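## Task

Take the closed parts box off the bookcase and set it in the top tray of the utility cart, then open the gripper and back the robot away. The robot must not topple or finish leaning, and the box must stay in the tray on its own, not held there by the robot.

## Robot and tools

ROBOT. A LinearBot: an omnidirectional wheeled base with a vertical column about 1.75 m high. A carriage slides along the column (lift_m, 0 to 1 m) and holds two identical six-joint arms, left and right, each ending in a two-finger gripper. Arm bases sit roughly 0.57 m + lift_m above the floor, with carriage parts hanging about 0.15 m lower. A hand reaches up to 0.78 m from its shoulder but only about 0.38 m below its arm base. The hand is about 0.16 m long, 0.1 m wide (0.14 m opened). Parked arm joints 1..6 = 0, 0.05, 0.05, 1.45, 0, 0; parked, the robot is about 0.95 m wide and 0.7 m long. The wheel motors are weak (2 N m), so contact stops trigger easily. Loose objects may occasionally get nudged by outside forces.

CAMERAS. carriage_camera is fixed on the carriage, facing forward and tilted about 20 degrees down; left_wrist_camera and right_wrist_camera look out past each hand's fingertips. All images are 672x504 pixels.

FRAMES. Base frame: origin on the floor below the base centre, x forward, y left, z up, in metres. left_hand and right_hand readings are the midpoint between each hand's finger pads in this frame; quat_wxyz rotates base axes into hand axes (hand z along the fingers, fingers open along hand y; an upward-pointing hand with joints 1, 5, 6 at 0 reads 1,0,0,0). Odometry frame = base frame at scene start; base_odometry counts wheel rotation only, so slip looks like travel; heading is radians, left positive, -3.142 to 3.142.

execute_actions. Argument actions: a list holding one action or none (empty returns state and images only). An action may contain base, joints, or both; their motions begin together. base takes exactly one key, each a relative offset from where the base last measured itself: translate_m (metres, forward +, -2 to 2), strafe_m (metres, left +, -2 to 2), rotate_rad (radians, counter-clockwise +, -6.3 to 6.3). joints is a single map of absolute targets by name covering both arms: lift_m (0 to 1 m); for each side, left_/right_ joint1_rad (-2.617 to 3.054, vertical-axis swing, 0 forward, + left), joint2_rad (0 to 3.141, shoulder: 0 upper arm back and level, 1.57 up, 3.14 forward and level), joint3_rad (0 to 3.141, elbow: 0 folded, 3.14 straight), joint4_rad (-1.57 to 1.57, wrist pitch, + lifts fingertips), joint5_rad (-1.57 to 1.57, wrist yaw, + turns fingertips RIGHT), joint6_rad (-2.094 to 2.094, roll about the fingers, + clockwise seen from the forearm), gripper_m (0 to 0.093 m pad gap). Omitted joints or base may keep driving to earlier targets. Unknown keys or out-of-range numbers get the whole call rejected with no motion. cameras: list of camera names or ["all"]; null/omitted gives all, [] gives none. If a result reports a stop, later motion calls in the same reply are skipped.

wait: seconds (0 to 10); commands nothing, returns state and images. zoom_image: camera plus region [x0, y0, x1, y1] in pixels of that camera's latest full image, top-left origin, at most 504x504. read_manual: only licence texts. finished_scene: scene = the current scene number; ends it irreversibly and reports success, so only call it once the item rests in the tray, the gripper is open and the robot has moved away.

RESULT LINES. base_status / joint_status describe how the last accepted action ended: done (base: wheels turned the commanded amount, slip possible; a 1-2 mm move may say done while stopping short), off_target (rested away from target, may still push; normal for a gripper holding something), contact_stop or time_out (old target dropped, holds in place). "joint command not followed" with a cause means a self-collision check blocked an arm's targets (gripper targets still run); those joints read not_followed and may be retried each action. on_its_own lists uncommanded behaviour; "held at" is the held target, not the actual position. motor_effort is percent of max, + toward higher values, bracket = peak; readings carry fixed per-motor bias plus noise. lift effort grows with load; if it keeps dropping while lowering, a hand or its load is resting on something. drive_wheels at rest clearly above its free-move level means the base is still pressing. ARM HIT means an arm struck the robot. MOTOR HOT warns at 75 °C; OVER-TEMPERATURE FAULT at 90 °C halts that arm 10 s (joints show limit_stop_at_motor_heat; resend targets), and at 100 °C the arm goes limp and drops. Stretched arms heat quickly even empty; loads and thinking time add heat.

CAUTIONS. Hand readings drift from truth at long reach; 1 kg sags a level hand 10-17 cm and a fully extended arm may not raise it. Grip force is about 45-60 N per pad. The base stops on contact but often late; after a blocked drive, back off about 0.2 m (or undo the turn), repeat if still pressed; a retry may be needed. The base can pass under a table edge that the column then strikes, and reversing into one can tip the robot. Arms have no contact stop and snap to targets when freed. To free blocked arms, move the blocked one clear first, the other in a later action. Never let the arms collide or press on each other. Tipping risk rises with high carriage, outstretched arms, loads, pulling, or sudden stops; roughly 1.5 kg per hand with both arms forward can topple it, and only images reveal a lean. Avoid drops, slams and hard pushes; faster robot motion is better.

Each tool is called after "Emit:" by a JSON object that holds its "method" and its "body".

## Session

Emit:
{"method": "execute_actions", "body": {"actions": []}}

Scene clock: 0.00 s.
base_odometry: x=+0.000 y=+0.000 heading=+0.000 (m, m, rad; odometry frame)
base_status: not commanded
joint_positions: lift_m=+0.299 left_joint1_rad=+0.027 left_joint2_rad=+0.041 left_joint3_rad=+0.055 left_joint4_rad=+1.470 left_joint5_rad=-0.003 left_joint6_rad=+0.010 left_gripper_m=+0.094 right_joint1_rad=-0.004 right_joint2_rad=+0.036 right_joint3_rad=+0.061 right_joint4_rad=+1.416 right_joint5_rad=+0.021 right_joint6_rad=+0.036 right_gripper_m=+0.094
joint_status: not commanded
motor_effort: lift_m=+22 drive_wheels=+6 (%)
left_hand: x=+0.3029 y=+0.3509 z=+1.2967 quat_wxyz=(+0.999, -0.002, +0.044, +0.019) (m; base frame)
right_hand: x=+0.3126 y=-0.3536 z=+1.2967 quat_wxyz=(+0.998, +0.012, +0.065, +0.015) (m; base frame)
pictures: carriage_camera, left_wrist_camera, right_wrist_camera
Images, in order (width x height): carriage_camera 672x504, left_wrist_camera 672x504, right_wrist_camera 672x504.

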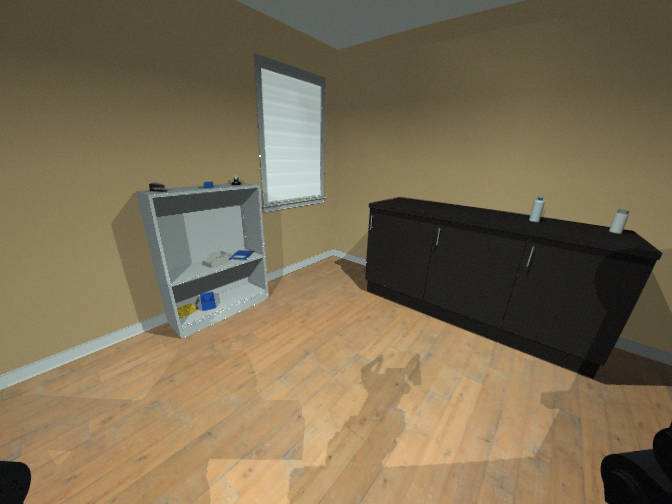

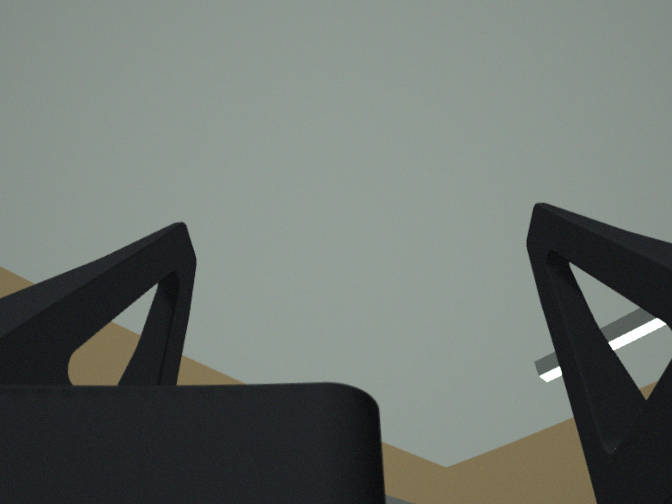

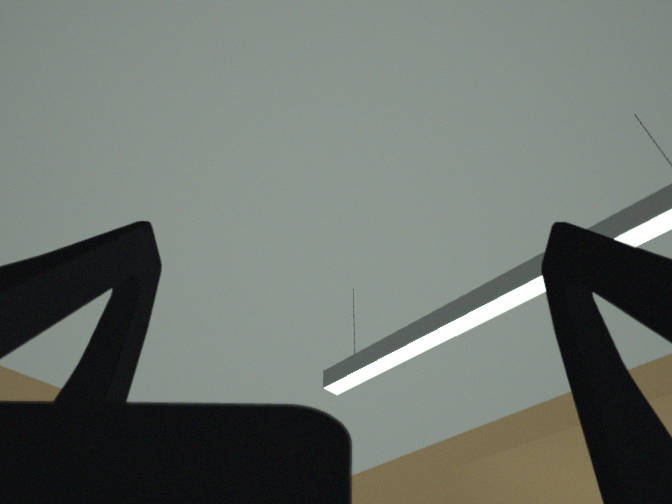

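Emit:
{"method": "zoom_image", "body": {"camera": "carriage_camera", "region": [120, 165, 300, 345]}}

Region (120, 165, 300, 345) of carriage_camera's 672x504 image, scaled by 2.800, with more detail than that image has.

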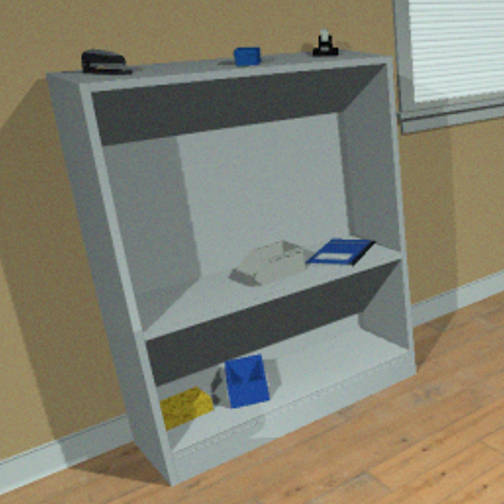

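Emit:
{"method": "execute_actions", "body": {"actions": [{"base":{"rotate_rad":0.464},"joints":{"lift_m":0.55}}], "cameras": []}}

Emit:
{"method": "execute_actions", "body": {"actions": [{"base":{"translate_m":1.53}}], "cameras": []}}

Emit:
{"method": "execute_actions", "body": {"actions": [{"base":{"rotate_rad":0.40},"joints":{"right_joint1_rad":0,"right_joint2_rad":1.6,"right_joint3_rad":1.3,"right_joint4_rad":-0.7,"right_joint5_rad":0,"right_joint6_rad":0}}], "cameras": ["carriage_camera","right_wrist_camera"]}}

Scene clock: 8.90 s.
base_odometry: x=+0.000 y=+0.000 heading=+0.463 (m, m, rad; odometry frame)
base_status: done
joint_positions: lift_m=+0.550 left_joint1_rad=+0.027 left_joint2_rad=+0.041 left_joint3_rad=+0.055 left_joint4_rad=+1.470 left_joint5_rad=-0.003 left_joint6_rad=+0.010 left_gripper_m=+0.094 right_joint1_rad=-0.004 right_joint2_rad=+0.036 right_joint3_rad=+0.061 right_joint4_rad=+1.416 right_joint5_rad=+0.021 right_joint6_rad=+0.036 right_gripper_m=+0.094
joint_status: all done
motor_effort: lift_m=+24(29) drive_wheels=+16(40) (%)
left_hand: x=+0.3029 y=+0.3509 z=+1.5469 quat_wxyz=(+0.999, -0.002, +0.044, +0.019) (m; base frame)
right_hand: x=+0.3127 y=-0.3536 z=+1.5470 quat_wxyz=(+0.998, +0.012, +0.065, +0.015) (m; base frame)
pictures: none
No camera images: the call's "cameras" was empty. Leave "cameras" out to get every camera's image.

Scene clock: 14.37 s.
base_odometry: x=+1.368 y=+0.685 heading=+0.464 (m, m, rad; odometry frame)
base_status: done
joint_positions: lift_m=+0.550 left_joint1_rad=+0.027 left_joint2_rad=+0.041 left_joint3_rad=+0.055 left_joint4_rad=+1.470 left_joint5_rad=-0.003 left_joint6_rad=+0.010 left_gripper_m=+0.094 right_joint1_rad=-0.004 right_joint2_rad=+0.036 right_joint3_rad=+0.061 right_joint4_rad=+1.417 right_joint5_rad=+0.021 right_joint6_rad=+0.036 right_gripper_m=+0.094
joint_status: not commanded
motor_effort: lift_m=+24(24) drive_wheels=-10(46) (%)
left_hand: x=+0.3029 y=+0.3509 z=+1.5469 quat_wxyz=(+0.999, -0.002, +0.044, +0.019) (m; base frame)
right_hand: x=+0.3123 y=-0.3536 z=+1.5471 quat_wxyz=(+0.998, +0.012, +0.064, +0.015) (m; base frame)
pictures: none
No camera images: the call's "cameras" was empty. Leave "cameras" out to get every camera's image.

Scene clock: 16.33 s.
base_odometry: x=+1.368 y=+0.685 heading=+0.863 (m, m, rad; odometry frame)
base_status: done
joint_positions: lift_m=+0.550 left_joint1_rad=+0.027 left_joint2_rad=+0.041 left_joint3_rad=+0.055 left_joint4_rad=+1.469 left_joint5_rad=-0.003 left_joint6_rad=+0.010 left_gripper_m=+0.094 right_joint1_rad=-0.004 right_joint2_rad=+1.598 right_joint3_rad=+1.279 right_joint4_rad=-0.690 right_joint5_rad=+0.006 right_joint6_rad=+0.005 right_gripper_m=+0.094
joint_status: all done
motor_effort: lift_m=+24(24) drive_wheels=+13(31) (%)
left_hand: x=+0.3032 y=+0.3509 z=+1.5469 quat_wxyz=(+0.999, -0.002, +0.044, +0.019) (m; base frame)
right_hand: x=+0.6908 y=-0.3525 z=+1.2635 quat_wxyz=(+0.277, +0.005, +0.961, -0.003) (m; base frame)
pictures: carriage_camera, right_wrist_camera
Images, in order (width x height): carriage_camera 672x504, right_wrist_camera 672x504.

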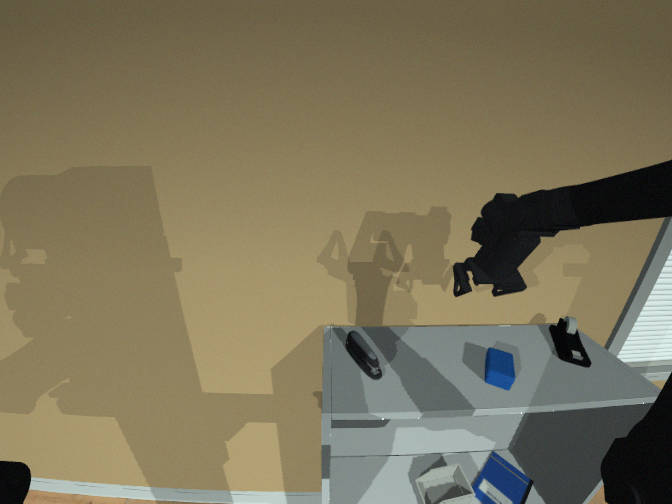

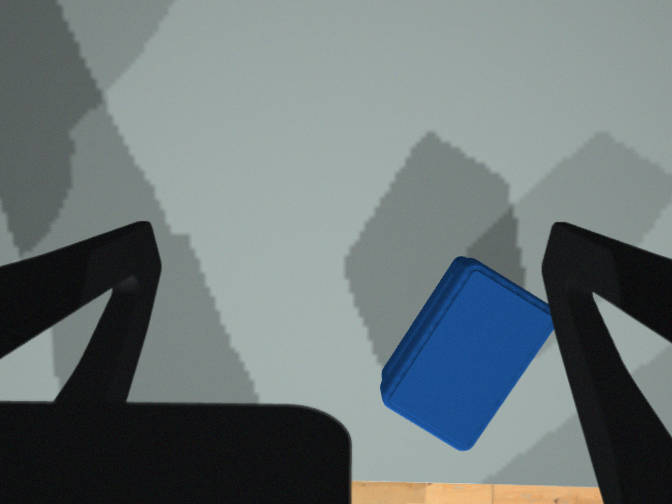

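Emit:
{"method": "execute_actions", "body": {"actions": [{"joints":{"right_joint1_rad":-0.16,"right_joint2_rad":2.0,"right_joint3_rad":1.62,"right_joint4_rad":-1.17,"right_joint6_rad":0.41}}], "cameras": ["carriage_camera","right_wrist_camera"]}}

Scene clock: 24.37 s.
base_odometry: x=+1.368 y=+0.685 heading=+0.863 (m, m, rad; odometry frame)
base_status: not commanded
joint_positions: lift_m=+0.550 left_joint1_rad=+0.027 left_joint2_rad=+0.041 left_joint3_rad=+0.055 left_joint4_rad=+1.469 left_joint5_rad=-0.003 left_joint6_rad=+0.010 left_gripper_m=+0.094 right_joint1_rad=-0.166 right_joint2_rad=+1.998 right_joint3_rad=+1.597 right_joint4_rad=-1.158 right_joint5_rad=+0.002 right_joint6_rad=+0.404 right_gripper_m=+0.094
joint_status: all done
motor_effort: lift_m=+24(24) drive_wheels=+15(15) (%)
left_hand: x=+0.3032 y=+0.3509 z=+1.5469 quat_wxyz=(+0.999, -0.002, +0.044, +0.019) (m; base frame)
right_hand: x=+0.6573 y=-0.4131 z=+1.1818 quat_wxyz=(+0.006, +0.281, +0.960, +0.000) (m; base frame)
pictures: carriage_camera, right_wrist_camera
Images, in order (width x height): carriage_camera 672x504, right_wrist_camera 672x504.

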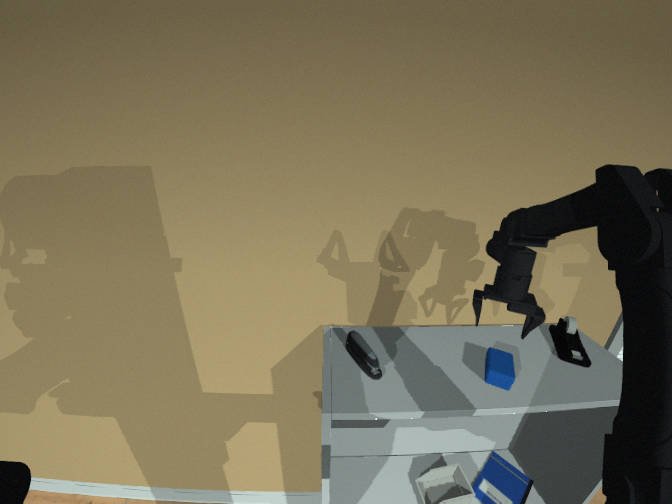

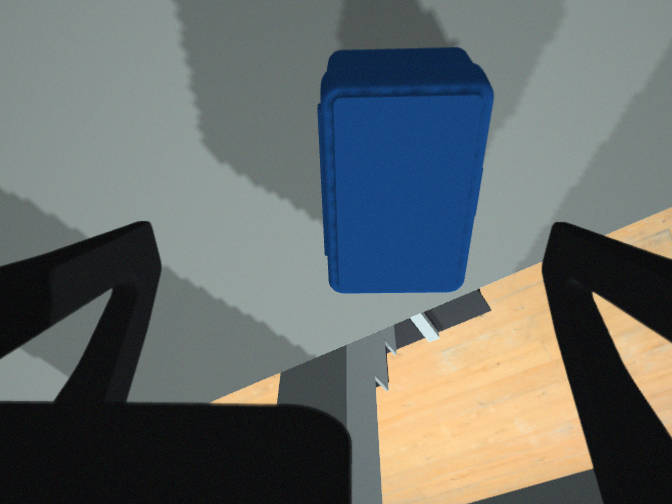

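Emit:
{"method": "execute_actions", "body": {"actions": [{"base":{"translate_m":-0.035},"joints":{"lift_m":0.5}}], "cameras": ["carriage_camera","right_wrist_camera"]}}

Scene clock: 28.07 s.
base_odometry: x=+1.346 y=+0.659 heading=+0.864 (m, m, rad; odometry frame)
base_status: done
joint_positions: lift_m=+0.500 left_joint1_rad=+0.027 left_joint2_rad=+0.041 left_joint3_rad=+0.055 left_joint4_rad=+1.468 left_joint5_rad=-0.003 left_joint6_rad=+0.010 left_gripper_m=+0.094 right_joint1_rad=-0.166 right_joint2_rad=+2.000 right_joint3_rad=+1.611 right_joint4_rad=-1.164 right_joint5_rad=+0.002 right_joint6_rad=+0.404 right_gripper_m=+0.094
joint_status: all done
motor_effort: lift_m=+19(21) drive_wheels=-6(35) (%)
left_hand: x=+0.3033 y=+0.3509 z=+1.4974 quat_wxyz=(+0.999, -0.002, +0.044, +0.019) (m; base frame)
right_hand: x=+0.6595 y=-0.4135 z=+1.1350 quat_wxyz=(+0.009, +0.281, +0.960, +0.000) (m; base frame)
pictures: carriage_camera, right_wrist_camera
Images, in order (width x height): carriage_camera 672x504, right_wrist_camera 672x504.

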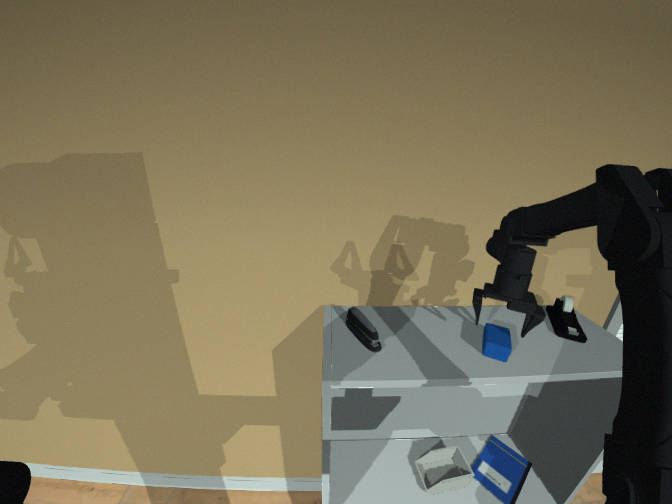

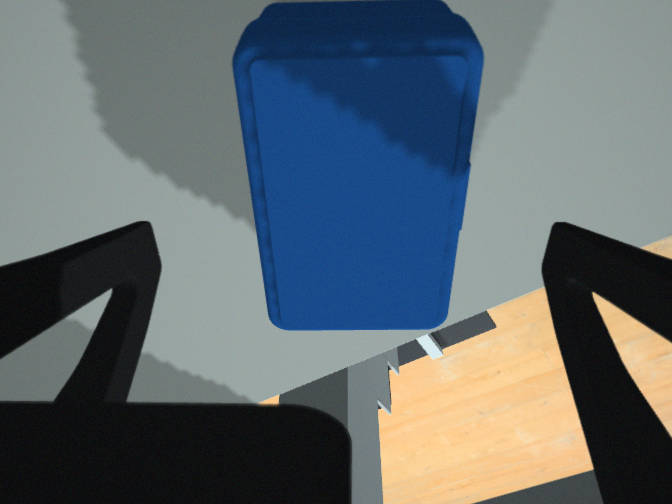

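Emit:
{"method": "execute_actions", "body": {"actions": [{"joints":{"lift_m":0.458}}], "cameras": ["carriage_camera","right_wrist_camera"]}}

Emit:
{"method": "execute_actions", "body": {"actions": [{"joints":{"right_gripper_m":0.035}}], "cameras": ["carriage_camera","right_wrist_camera"]}}

Scene clock: 31.80 s.
base_odometry: x=+1.346 y=+0.659 heading=+0.864 (m, m, rad; odometry frame)
base_status: not commanded
joint_positions: lift_m=+0.458 left_joint1_rad=+0.027 left_joint2_rad=+0.041 left_joint3_rad=+0.055 left_joint4_rad=+1.468 left_joint5_rad=-0.003 left_joint6_rad=+0.010 left_gripper_m=+0.094 right_joint1_rad=-0.166 right_joint2_rad=+2.000 right_joint3_rad=+1.611 right_joint4_rad=-1.166 right_joint5_rad=+0.002 right_joint6_rad=+0.404 right_gripper_m=+0.094
joint_status: all done
motor_effort: lift_m=+19(20) drive_wheels=-6(6) (%)
left_hand: x=+0.3033 y=+0.3509 z=+1.4554 quat_wxyz=(+0.999, -0.002, +0.044, +0.019) (m; base frame)
right_hand: x=+0.6590 y=-0.4134 z=+1.0930 quat_wxyz=(+0.008, +0.281, +0.960, +0.000) (m; base frame)
pictures: carriage_camera, right_wrist_camera
Images, in order (width x height): carriage_camera 672x504, right_wrist_camera 672x504.

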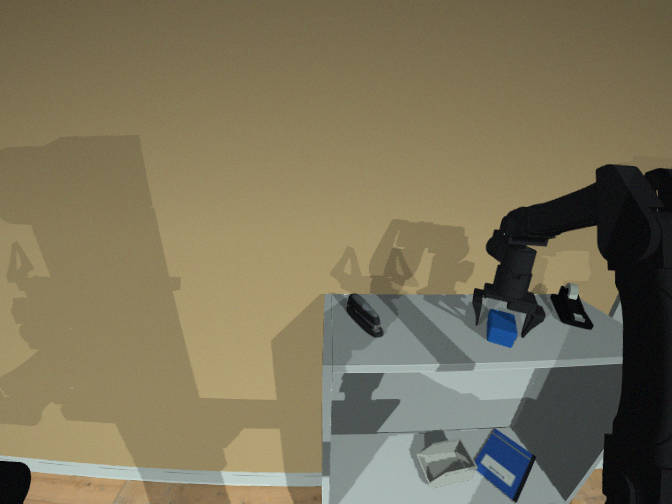

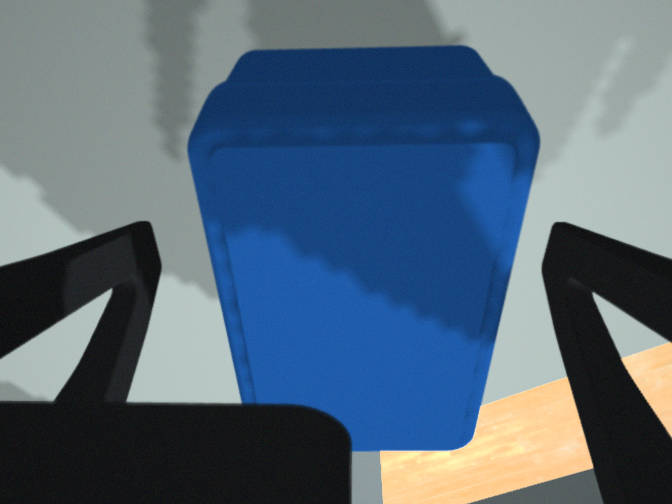

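Scene clock: 32.43 s.
base_odometry: x=+1.346 y=+0.659 heading=+0.864 (m, m, rad; odometry frame)
base_status: not commanded
joint_positions: lift_m=+0.458 left_joint1_rad=+0.027 left_joint2_rad=+0.041 left_joint3_rad=+0.055 left_joint4_rad=+1.468 left_joint5_rad=-0.003 left_joint6_rad=+0.010 left_gripper_m=+0.094 right_joint1_rad=-0.166 right_joint2_rad=+2.000 right_joint3_rad=+1.611 right_joint4_rad=-1.166 right_joint5_rad=+0.002 right_joint6_rad=+0.405 right_gripper_m=+0.057
joint_status: right_gripper_m off_target (ended at +0.057, target +0.035)
motor_effort: lift_m=+19(19) drive_wheels=-6(6) (%)
left_hand: x=+0.3033 y=+0.3509 z=+1.4554 quat_wxyz=(+0.999, -0.002, +0.044, +0.019) (m; base frame)
right_hand: x=+0.6590 y=-0.4133 z=+1.0930 quat_wxyz=(+0.008, +0.282, +0.960, +0.000) (m; base frame)
pictures: carriage_camera, right_wrist_camera
Images, in order (width x height): carriage_camera 672x504, right_wrist_camera 672x504.

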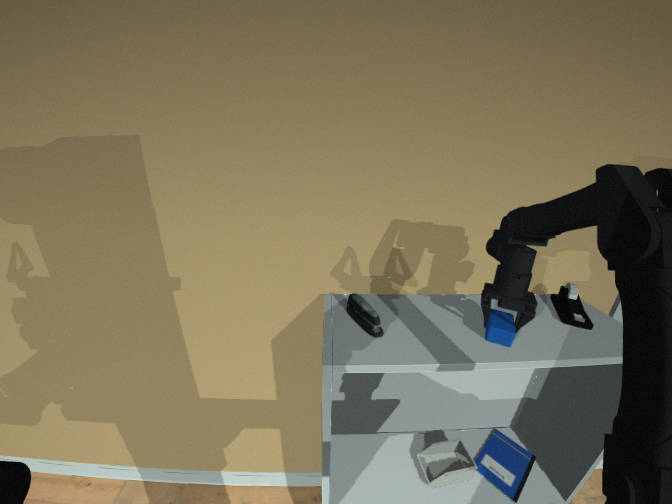

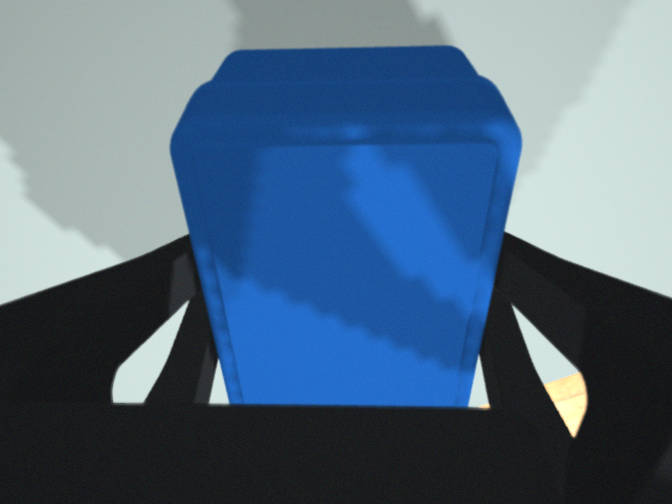

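Emit:
{"method": "execute_actions", "body": {"actions": [{"joints":{"lift_m":0.51}}], "cameras": ["right_wrist_camera"]}}

Emit:
{"method": "execute_actions", "body": {"actions": [{"base":{"translate_m":-0.8},"joints":{"right_joint1_rad":0,"right_joint6_rad":0}}], "cameras": []}}

Emit:
{"method": "execute_actions", "body": {"actions": [{"base":{"rotate_rad":-3.14},"joints":{"lift_m":0.35}}], "cameras": ["carriage_camera","right_wrist_camera"]}}

Scene clock: 37.03 s.
base_odometry: x=+1.346 y=+0.659 heading=+0.864 (m, m, rad; odometry frame)
base_status: not commanded
joint_positions: lift_m=+0.510 left_joint1_rad=+0.027 left_joint2_rad=+0.041 left_joint3_rad=+0.055 left_joint4_rad=+1.468 left_joint5_rad=-0.003 left_joint6_rad=+0.010 left_gripper_m=+0.094 right_joint1_rad=-0.166 right_joint2_rad=+1.998 right_joint3_rad=+1.611 right_joint4_rad=-1.166 right_joint5_rad=+0.002 right_joint6_rad=+0.405 right_gripper_m=+0.057
joint_status: all done
motor_effort: lift_m=+24(29) drive_wheels=-5(6) (%)
left_hand: x=+0.3034 y=+0.3509 z=+1.5069 quat_wxyz=(+0.999, -0.002, +0.044, +0.019) (m; base frame)
right_hand: x=+0.6591 y=-0.4134 z=+1.1452 quat_wxyz=(+0.009, +0.282, +0.960, +0.000) (m; base frame)
pictures: right_wrist_camera
Images, in order (width x height): right_wrist_camera 672x504.

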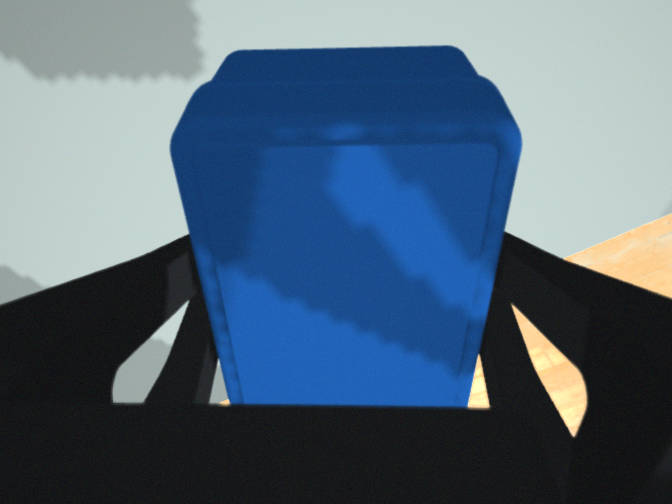

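Scene clock: 41.00 s.
base_odometry: x=+0.826 y=+0.050 heading=+0.865 (m, m, rad; odometry frame)
base_status: done
joint_positions: lift_m=+0.510 left_joint1_rad=+0.027 left_joint2_rad=+0.041 left_joint3_rad=+0.055 left_joint4_rad=+1.467 left_joint5_rad=-0.003 left_joint6_rad=+0.010 left_gripper_m=+0.094 right_joint1_rad=+0.008 right_joint2_rad=+1.998 right_joint3_rad=+1.611 right_joint4_rad=-1.166 right_joint5_rad=-0.002 right_joint6_rad=+0.005 right_gripper_m=+0.057
joint_status: all done
motor_effort: lift_m=+24(24) drive_wheels=-9(45) (%)
left_hand: x=+0.3035 y=+0.3509 z=+1.5069 quat_wxyz=(+0.999, -0.002, +0.045, +0.019) (m; base frame)
right_hand: x=+0.6645 y=-0.3464 z=+1.1452 quat_wxyz=(+0.009, -0.001, +1.000, +0.001) (m; base frame)
pictures: none
No camera images: the call's "cameras" was empty. Leave "cameras" out to get every camera's image.

Scene clock: 45.27 s.
base_odometry: x=+0.827 y=+0.050 heading=-2.274 (m, m, rad; odometry frame)
base_status: done
joint_positions: lift_m=+0.350 left_joint1_rad=+0.027 left_joint2_rad=+0.041 left_joint3_rad=+0.055 left_joint4_rad=+1.467 left_joint5_rad=-0.003 left_joint6_rad=+0.010 left_gripper_m=+0.094 right_joint1_rad=-0.009 right_joint2_rad=+2.000 right_joint3_rad=+1.611 right_joint4_rad=-1.159 right_joint5_rad=+0.001 right_joint6_rad=+0.005 right_gripper_m=+0.057
joint_status: all done
motor_effort: lift_m=+20(18) drive_wheels=+15(51) (%)
left_hand: x=+0.3035 y=+0.3509 z=+1.3474 quat_wxyz=(+0.999, -0.002, +0.045, +0.019) (m; base frame)
right_hand: x=+0.6659 y=-0.3534 z=+0.9848 quat_wxyz=(+0.011, +0.007, +1.000, +0.000) (m; base frame)
pictures: carriage_camera, right_wrist_camera
Images, in order (width x height): carriage_camera 672x504, right_wrist_camera 672x504.

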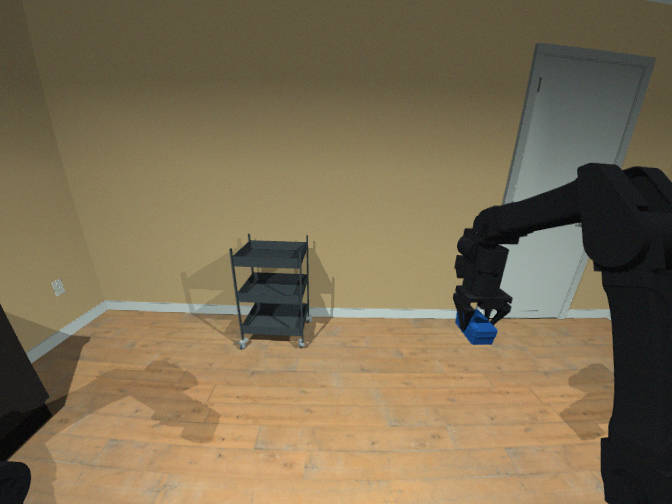

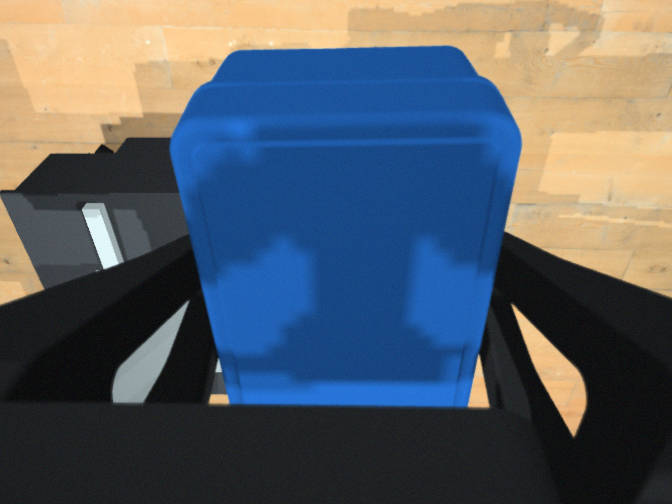

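Emit:
{"method": "execute_actions", "body": {"actions": [{"base":{"rotate_rad":0.416},"joints":{"right_joint6_rad":0.4}}], "cameras": []}}

Emit:
{"method": "execute_actions", "body": {"actions": [{"base":{"translate_m":1.24},"joints":{"lift_m":0.25}}], "cameras": ["carriage_camera","right_wrist_camera"]}}

Scene clock: 54.43 s.
base_odometry: x=+0.827 y=+0.050 heading=-1.859 (m, m, rad; odometry frame)
base_status: done
joint_positions: lift_m=+0.350 left_joint1_rad=+0.027 left_joint2_rad=+0.041 left_joint3_rad=+0.055 left_joint4_rad=+1.467 left_joint5_rad=-0.003 left_joint6_rad=+0.010 left_gripper_m=+0.094 right_joint1_rad=-0.001 right_joint2_rad=+2.000 right_joint3_rad=+1.611 right_joint4_rad=-1.161 right_joint5_rad=+0.001 right_joint6_rad=+0.395 right_gripper_m=+0.057
joint_status: all done
motor_effort: lift_m=+20(20) drive_wheels=-8(42) (%)
left_hand: x=+0.3035 y=+0.3509 z=+1.3474 quat_wxyz=(+0.999, -0.002, +0.045, +0.019) (m; base frame)
right_hand: x=+0.6656 y=-0.3502 z=+0.9848 quat_wxyz=(+0.010, +0.197, +0.980, +0.002) (m; base frame)
pictures: none
No camera images: the call's "cameras" was empty. Leave "cameras" out to get every camera's image.

Scene clock: 59.27 s.
base_odometry: x=+0.474 y=-1.139 heading=-1.859 (m, m, rad; odometry frame)
base_status: done
joint_positions: lift_m=+0.250 left_joint1_rad=+0.027 left_joint2_rad=+0.041 left_joint3_rad=+0.055 left_joint4_rad=+1.468 left_joint5_rad=-0.003 left_joint6_rad=+0.010 left_gripper_m=+0.094 right_joint1_rad=-0.001 right_joint2_rad=+1.998 right_joint3_rad=+1.611 right_joint4_rad=-1.167 right_joint5_rad=+0.001 right_joint6_rad=+0.395 right_gripper_m=+0.057
joint_status: all done
motor_effort: lift_m=+19(21) drive_wheels=-3(37) (%)
left_hand: x=+0.3033 y=+0.3509 z=+1.2474 quat_wxyz=(+0.999, -0.002, +0.044, +0.019) (m; base frame)
right_hand: x=+0.6641 y=-0.3502 z=+0.8855 quat_wxyz=(+0.008, +0.197, +0.980, +0.001) (m; base frame)
pictures: carriage_camera, right_wrist_camera
Images, in order (width x height): carriage_camera 672x504, right_wrist_camera 672x504.

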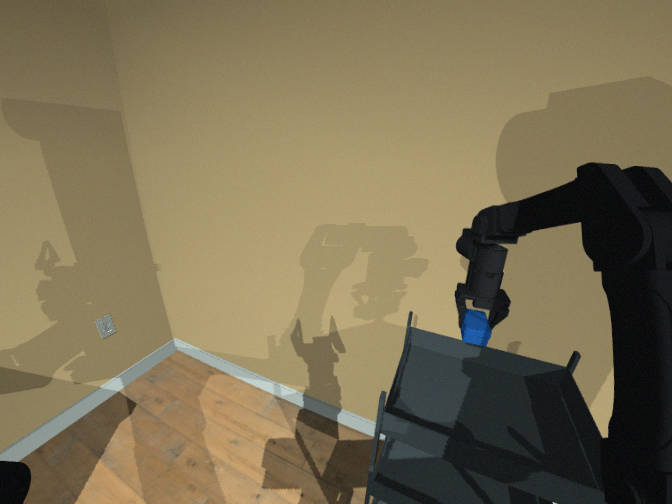

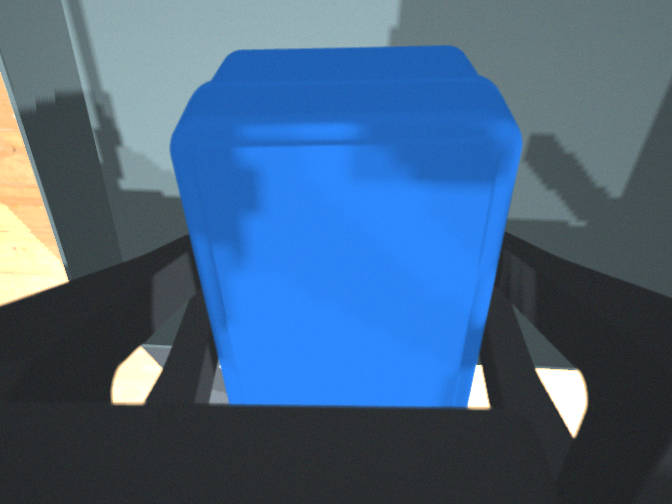

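Emit:
{"method": "execute_actions", "body": {"actions": [{"base":{"translate_m":-0.04},"joints":{"lift_m":0.2}}], "cameras": []}}

Emit:
{"method": "execute_actions", "body": {"actions": [{"joints":{"lift_m":0.1}}], "cameras": ["carriage_camera","right_wrist_camera"]}}

Scene clock: 64.87 s.
base_odometry: x=+0.485 y=-1.100 heading=-1.859 (m, m, rad; odometry frame)
base_status: done
joint_positions: lift_m=+0.200 left_joint1_rad=+0.027 left_joint2_rad=+0.041 left_joint3_rad=+0.055 left_joint4_rad=+1.468 left_joint5_rad=-0.003 left_joint6_rad=+0.010 left_gripper_m=+0.094 right_joint1_rad=-0.001 right_joint2_rad=+2.001 right_joint3_rad=+1.611 right_joint4_rad=-1.166 right_joint5_rad=+0.001 right_joint6_rad=+0.395 right_gripper_m=+0.057
joint_status: all done
motor_effort: lift_m=+20(20) drive_wheels=+3(35) (%)
left_hand: x=+0.3033 y=+0.3509 z=+1.1974 quat_wxyz=(+0.999, -0.002, +0.044, +0.019) (m; base frame)
right_hand: x=+0.6642 y=-0.3502 z=+0.8344 quat_wxyz=(+0.007, +0.197, +0.980, +0.001) (m; base frame)
pictures: none
No camera images: the call's "cameras" was empty. Leave "cameras" out to get every camera's image.

Scene clock: 65.80 s.
base_odometry: x=+0.485 y=-1.100 heading=-1.859 (m, m, rad; odometry frame)
base_status: not commanded
joint_positions: lift_m=+0.100 left_joint1_rad=+0.027 left_joint2_rad=+0.041 left_joint3_rad=+0.055 left_joint4_rad=+1.468 left_joint5_rad=-0.003 left_joint6_rad=+0.010 left_gripper_m=+0.094 right_joint1_rad=-0.001 right_joint2_rad=+2.001 right_joint3_rad=+1.611 right_joint4_rad=-1.167 right_joint5_rad=+0.001 right_joint6_rad=+0.395 right_gripper_m=+0.057
joint_status: all done
motor_effort: lift_m=+19(20) drive_wheels=+2(3) (%)
left_hand: x=+0.3033 y=+0.3509 z=+1.0974 quat_wxyz=(+0.999, -0.002, +0.044, +0.019) (m; base frame)
right_hand: x=+0.6640 y=-0.3502 z=+0.7344 quat_wxyz=(+0.007, +0.197, +0.980, +0.001) (m; base frame)
pictures: carriage_camera, right_wrist_camera
Images, in order (width x height): carriage_camera 672x504, right_wrist_camera 672x504.

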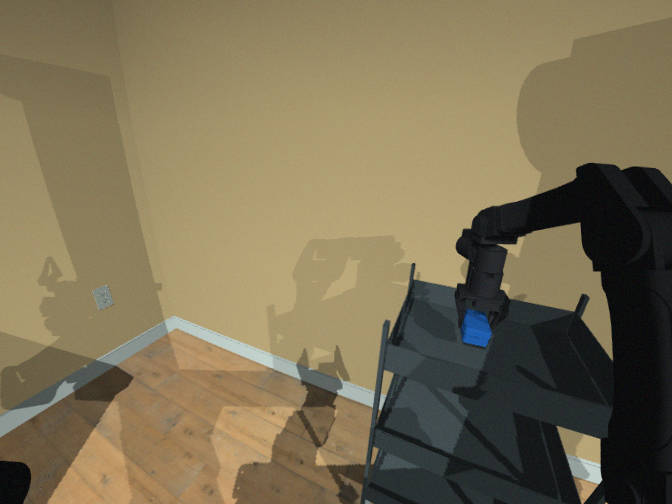

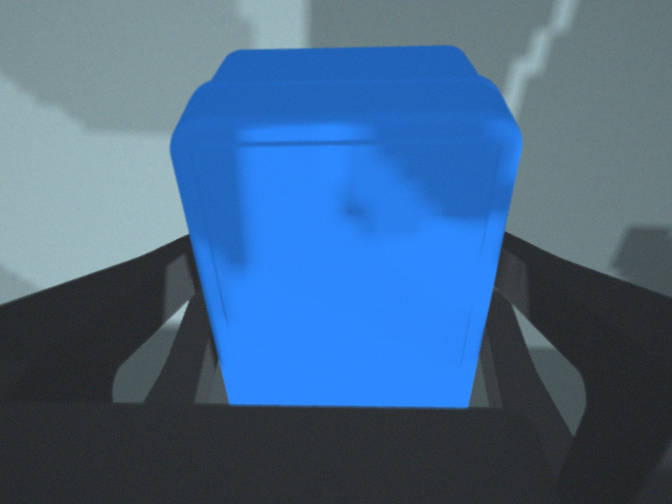

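Scene 1 geometry suggests touchdown near z≈0.698.

Emit:
{"method": "execute_actions", "body": {"actions": [{"joints":{"lift_m":0.066}}], "cameras": ["carriage_camera","right_wrist_camera"]}}

Scene clock: 68.23 s.
base_odometry: x=+0.485 y=-1.100 heading=-1.859 (m, m, rad; odometry frame)
base_status: not commanded
joint_positions: lift_m=+0.066 left_joint1_rad=+0.027 left_joint2_rad=+0.041 left_joint3_rad=+0.055 left_joint4_rad=+1.468 left_joint5_rad=-0.003 left_joint6_rad=+0.010 left_gripper_m=+0.094 right_joint1_rad=-0.001 right_joint2_rad=+2.002 right_joint3_rad=+1.611 right_joint4_rad=-1.167 right_joint5_rad=+0.001 right_joint6_rad=+0.395 right_gripper_m=+0.057
joint_status: all done
motor_effort: lift_m=+20(21) drive_wheels=+2(3) (%)
left_hand: x=+0.3033 y=+0.3509 z=+1.0634 quat_wxyz=(+0.999, -0.002, +0.044, +0.019) (m; base frame)
right_hand: x=+0.6638 y=-0.3502 z=+0.7001 quat_wxyz=(+0.006, +0.197, +0.980, +0.001) (m; base frame)
pictures: carriage_camera, right_wrist_camera
Images, in order (width x height): carriage_camera 672x504, right_wrist_camera 672x504.

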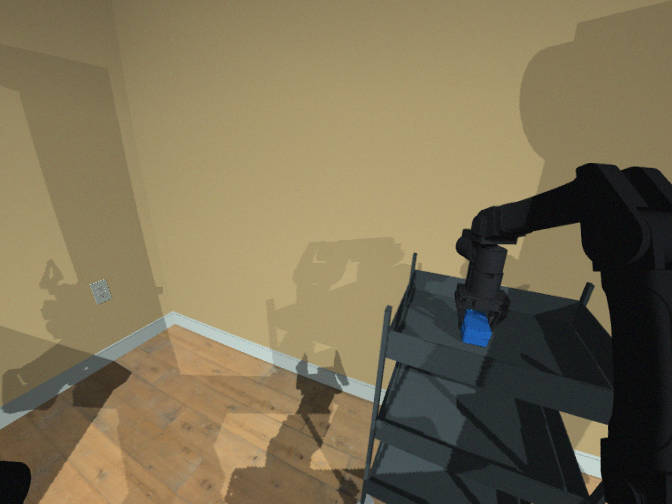

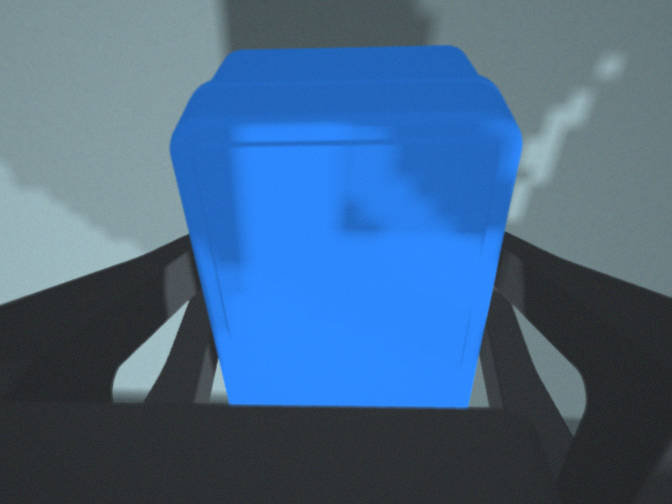

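Emit:
{"method": "execute_actions", "body": {"actions": [{"joints":{"lift_m":0.06}}], "cameras": []}}

Emit:
{"method": "execute_actions", "body": {"actions": [{"joints":{"right_gripper_m":0.093}}], "cameras": ["right_wrist_camera"]}}

Emit:
{"method": "execute_actions", "body": {"actions": [{"joints":{"lift_m":0.2}}], "cameras": []}}

Emit:
{"method": "execute_actions", "body": {"actions": [{"base":{"translate_m":-0.5},"joints":{"right_joint2_rad":0.05,"right_joint3_rad":0.05,"right_joint4_rad":1.45,"right_joint6_rad":0}}], "cameras": ["carriage_camera"]}}

Scene clock: 73.37 s.
base_odometry: x=+0.485 y=-1.100 heading=-1.859 (m, m, rad; odometry frame)
base_status: not commanded
joint_positions: lift_m=+0.060 left_joint1_rad=+0.027 left_joint2_rad=+0.041 left_joint3_rad=+0.055 left_joint4_rad=+1.468 left_joint5_rad=-0.003 left_joint6_rad=+0.010 left_gripper_m=+0.094 right_joint1_rad=-0.001 right_joint2_rad=+1.999 right_joint3_rad=+1.611 right_joint4_rad=-1.170 right_joint5_rad=+0.000 right_joint6_rad=+0.395 right_gripper_m=+0.057
joint_status: all done
motor_effort: lift_m=+19(19) drive_wheels=+1(2) (%)
left_hand: x=+0.3033 y=+0.3509 z=+1.0575 quat_wxyz=(+0.999, -0.002, +0.044, +0.019) (m; base frame)
right_hand: x=+0.6635 y=-0.3502 z=+0.6954 quat_wxyz=(+0.006, +0.197, +0.980, +0.001) (m; base frame)
pictures: none
No camera images: the call's "cameras" was empty. Leave "cameras" out to get every camera's image.

Scene clock: 74.00 s.
base_odometry: x=+0.485 y=-1.100 heading=-1.859 (m, m, rad; odometry frame)
base_status: not commanded
joint_positions: lift_m=+0.060 left_joint1_rad=+0.027 left_joint2_rad=+0.041 left_joint3_rad=+0.055 left_joint4_rad=+1.468 left_joint5_rad=-0.003 left_joint6_rad=+0.010 left_gripper_m=+0.094 right_joint1_rad=-0.001 right_joint2_rad=+1.999 right_joint3_rad=+1.611 right_joint4_rad=-1.170 right_joint5_rad=+0.001 right_joint6_rad=+0.395 right_gripper_m=+0.093
joint_status: all done
motor_effort: lift_m=+19(19) drive_wheels=+1(2) (%)
left_hand: x=+0.3033 y=+0.3509 z=+1.0575 quat_wxyz=(+0.999, -0.002, +0.044, +0.019) (m; base frame)
right_hand: x=+0.6635 y=-0.3502 z=+0.6954 quat_wxyz=(+0.006, +0.197, +0.980, +0.001) (m; base frame)
pictures: right_wrist_camera
Images, in order (width x height): right_wrist_camera 672x504.

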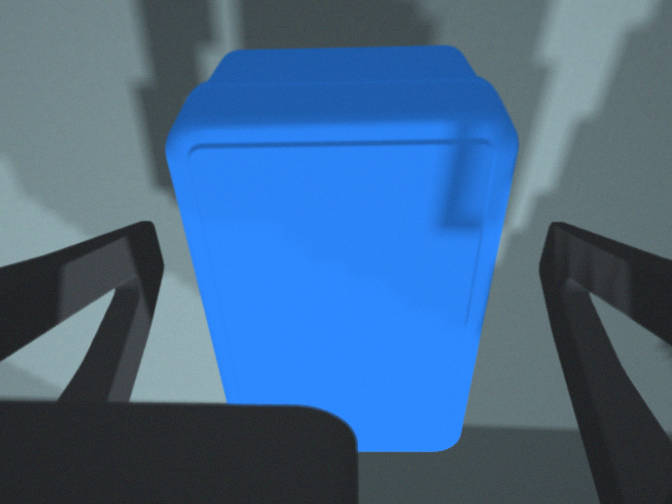

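Scene clock: 75.10 s.
base_odometry: x=+0.485 y=-1.100 heading=-1.859 (m, m, rad; odometry frame)
base_status: not commanded
joint_positions: lift_m=+0.200 left_joint1_rad=+0.027 left_joint2_rad=+0.041 left_joint3_rad=+0.055 left_joint4_rad=+1.468 left_joint5_rad=-0.003 left_joint6_rad=+0.010 left_gripper_m=+0.094 right_joint1_rad=-0.001 right_joint2_rad=+1.999 right_joint3_rad=+1.611 right_joint4_rad=-1.169 right_joint5_rad=+0.001 right_joint6_rad=+0.395 right_gripper_m=+0.093
joint_status: all done
motor_effort: lift_m=+24(28) drive_wheels=+2(2) (%)
left_hand: x=+0.3033 y=+0.3509 z=+1.1969 quat_wxyz=(+0.999, -0.002, +0.044, +0.019) (m; base frame)
right_hand: x=+0.6637 y=-0.3502 z=+0.8348 quat_wxyz=(+0.007, +0.197, +0.980, +0.001) (m; base frame)
pictures: none
No camera images: the call's "cameras" was empty. Leave "cameras" out to get every camera's image.

Scene clock: 78.33 s.
base_odometry: x=+0.628 y=-0.621 heading=-1.859 (m, m, rad; odometry frame)
base_status: done
joint_positions: lift_m=+0.200 left_joint1_rad=+0.027 left_joint2_rad=+0.041 left_joint3_rad=+0.055 left_joint4_rad=+1.468 left_joint5_rad=-0.003 left_joint6_rad=+0.010 left_gripper_m=+0.094 right_joint1_rad=-0.001 right_joint2_rad=+0.059 right_joint3_rad=+0.069 right_joint4_rad=+1.451 right_joint5_rad=+0.001 right_joint6_rad=+0.005 right_gripper_m=+0.093
joint_status: all done
motor_effort: lift_m=+24(24) drive_wheels=-3(48) (%)
left_hand: x=+0.3033 y=+0.3509 z=+1.1969 quat_wxyz=(+0.999, -0.002, +0.044, +0.019) (m; base frame)
right_hand: x=+0.3087 y=-0.3499 z=+1.2002 quat_wxyz=(+0.999, +0.001, +0.054, +0.002) (m; base frame)
pictures: carriage_camera
Images, in order (width x height): carriage_camera 672x504.

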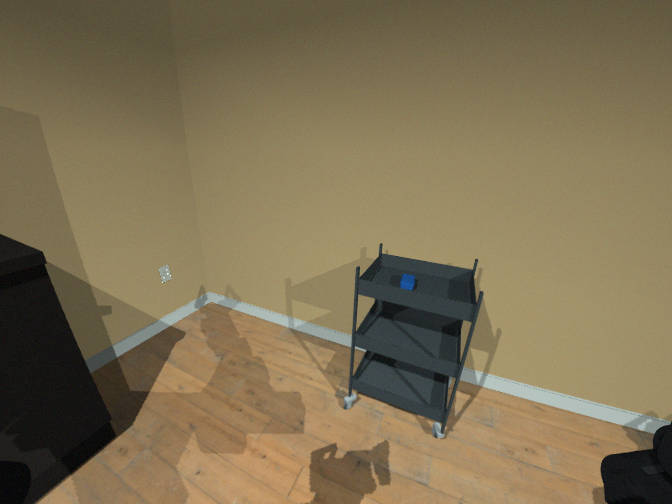

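Emit:
{"method": "finished_scene", "body": {"scene": 2}}

The scene is finished: the task was done.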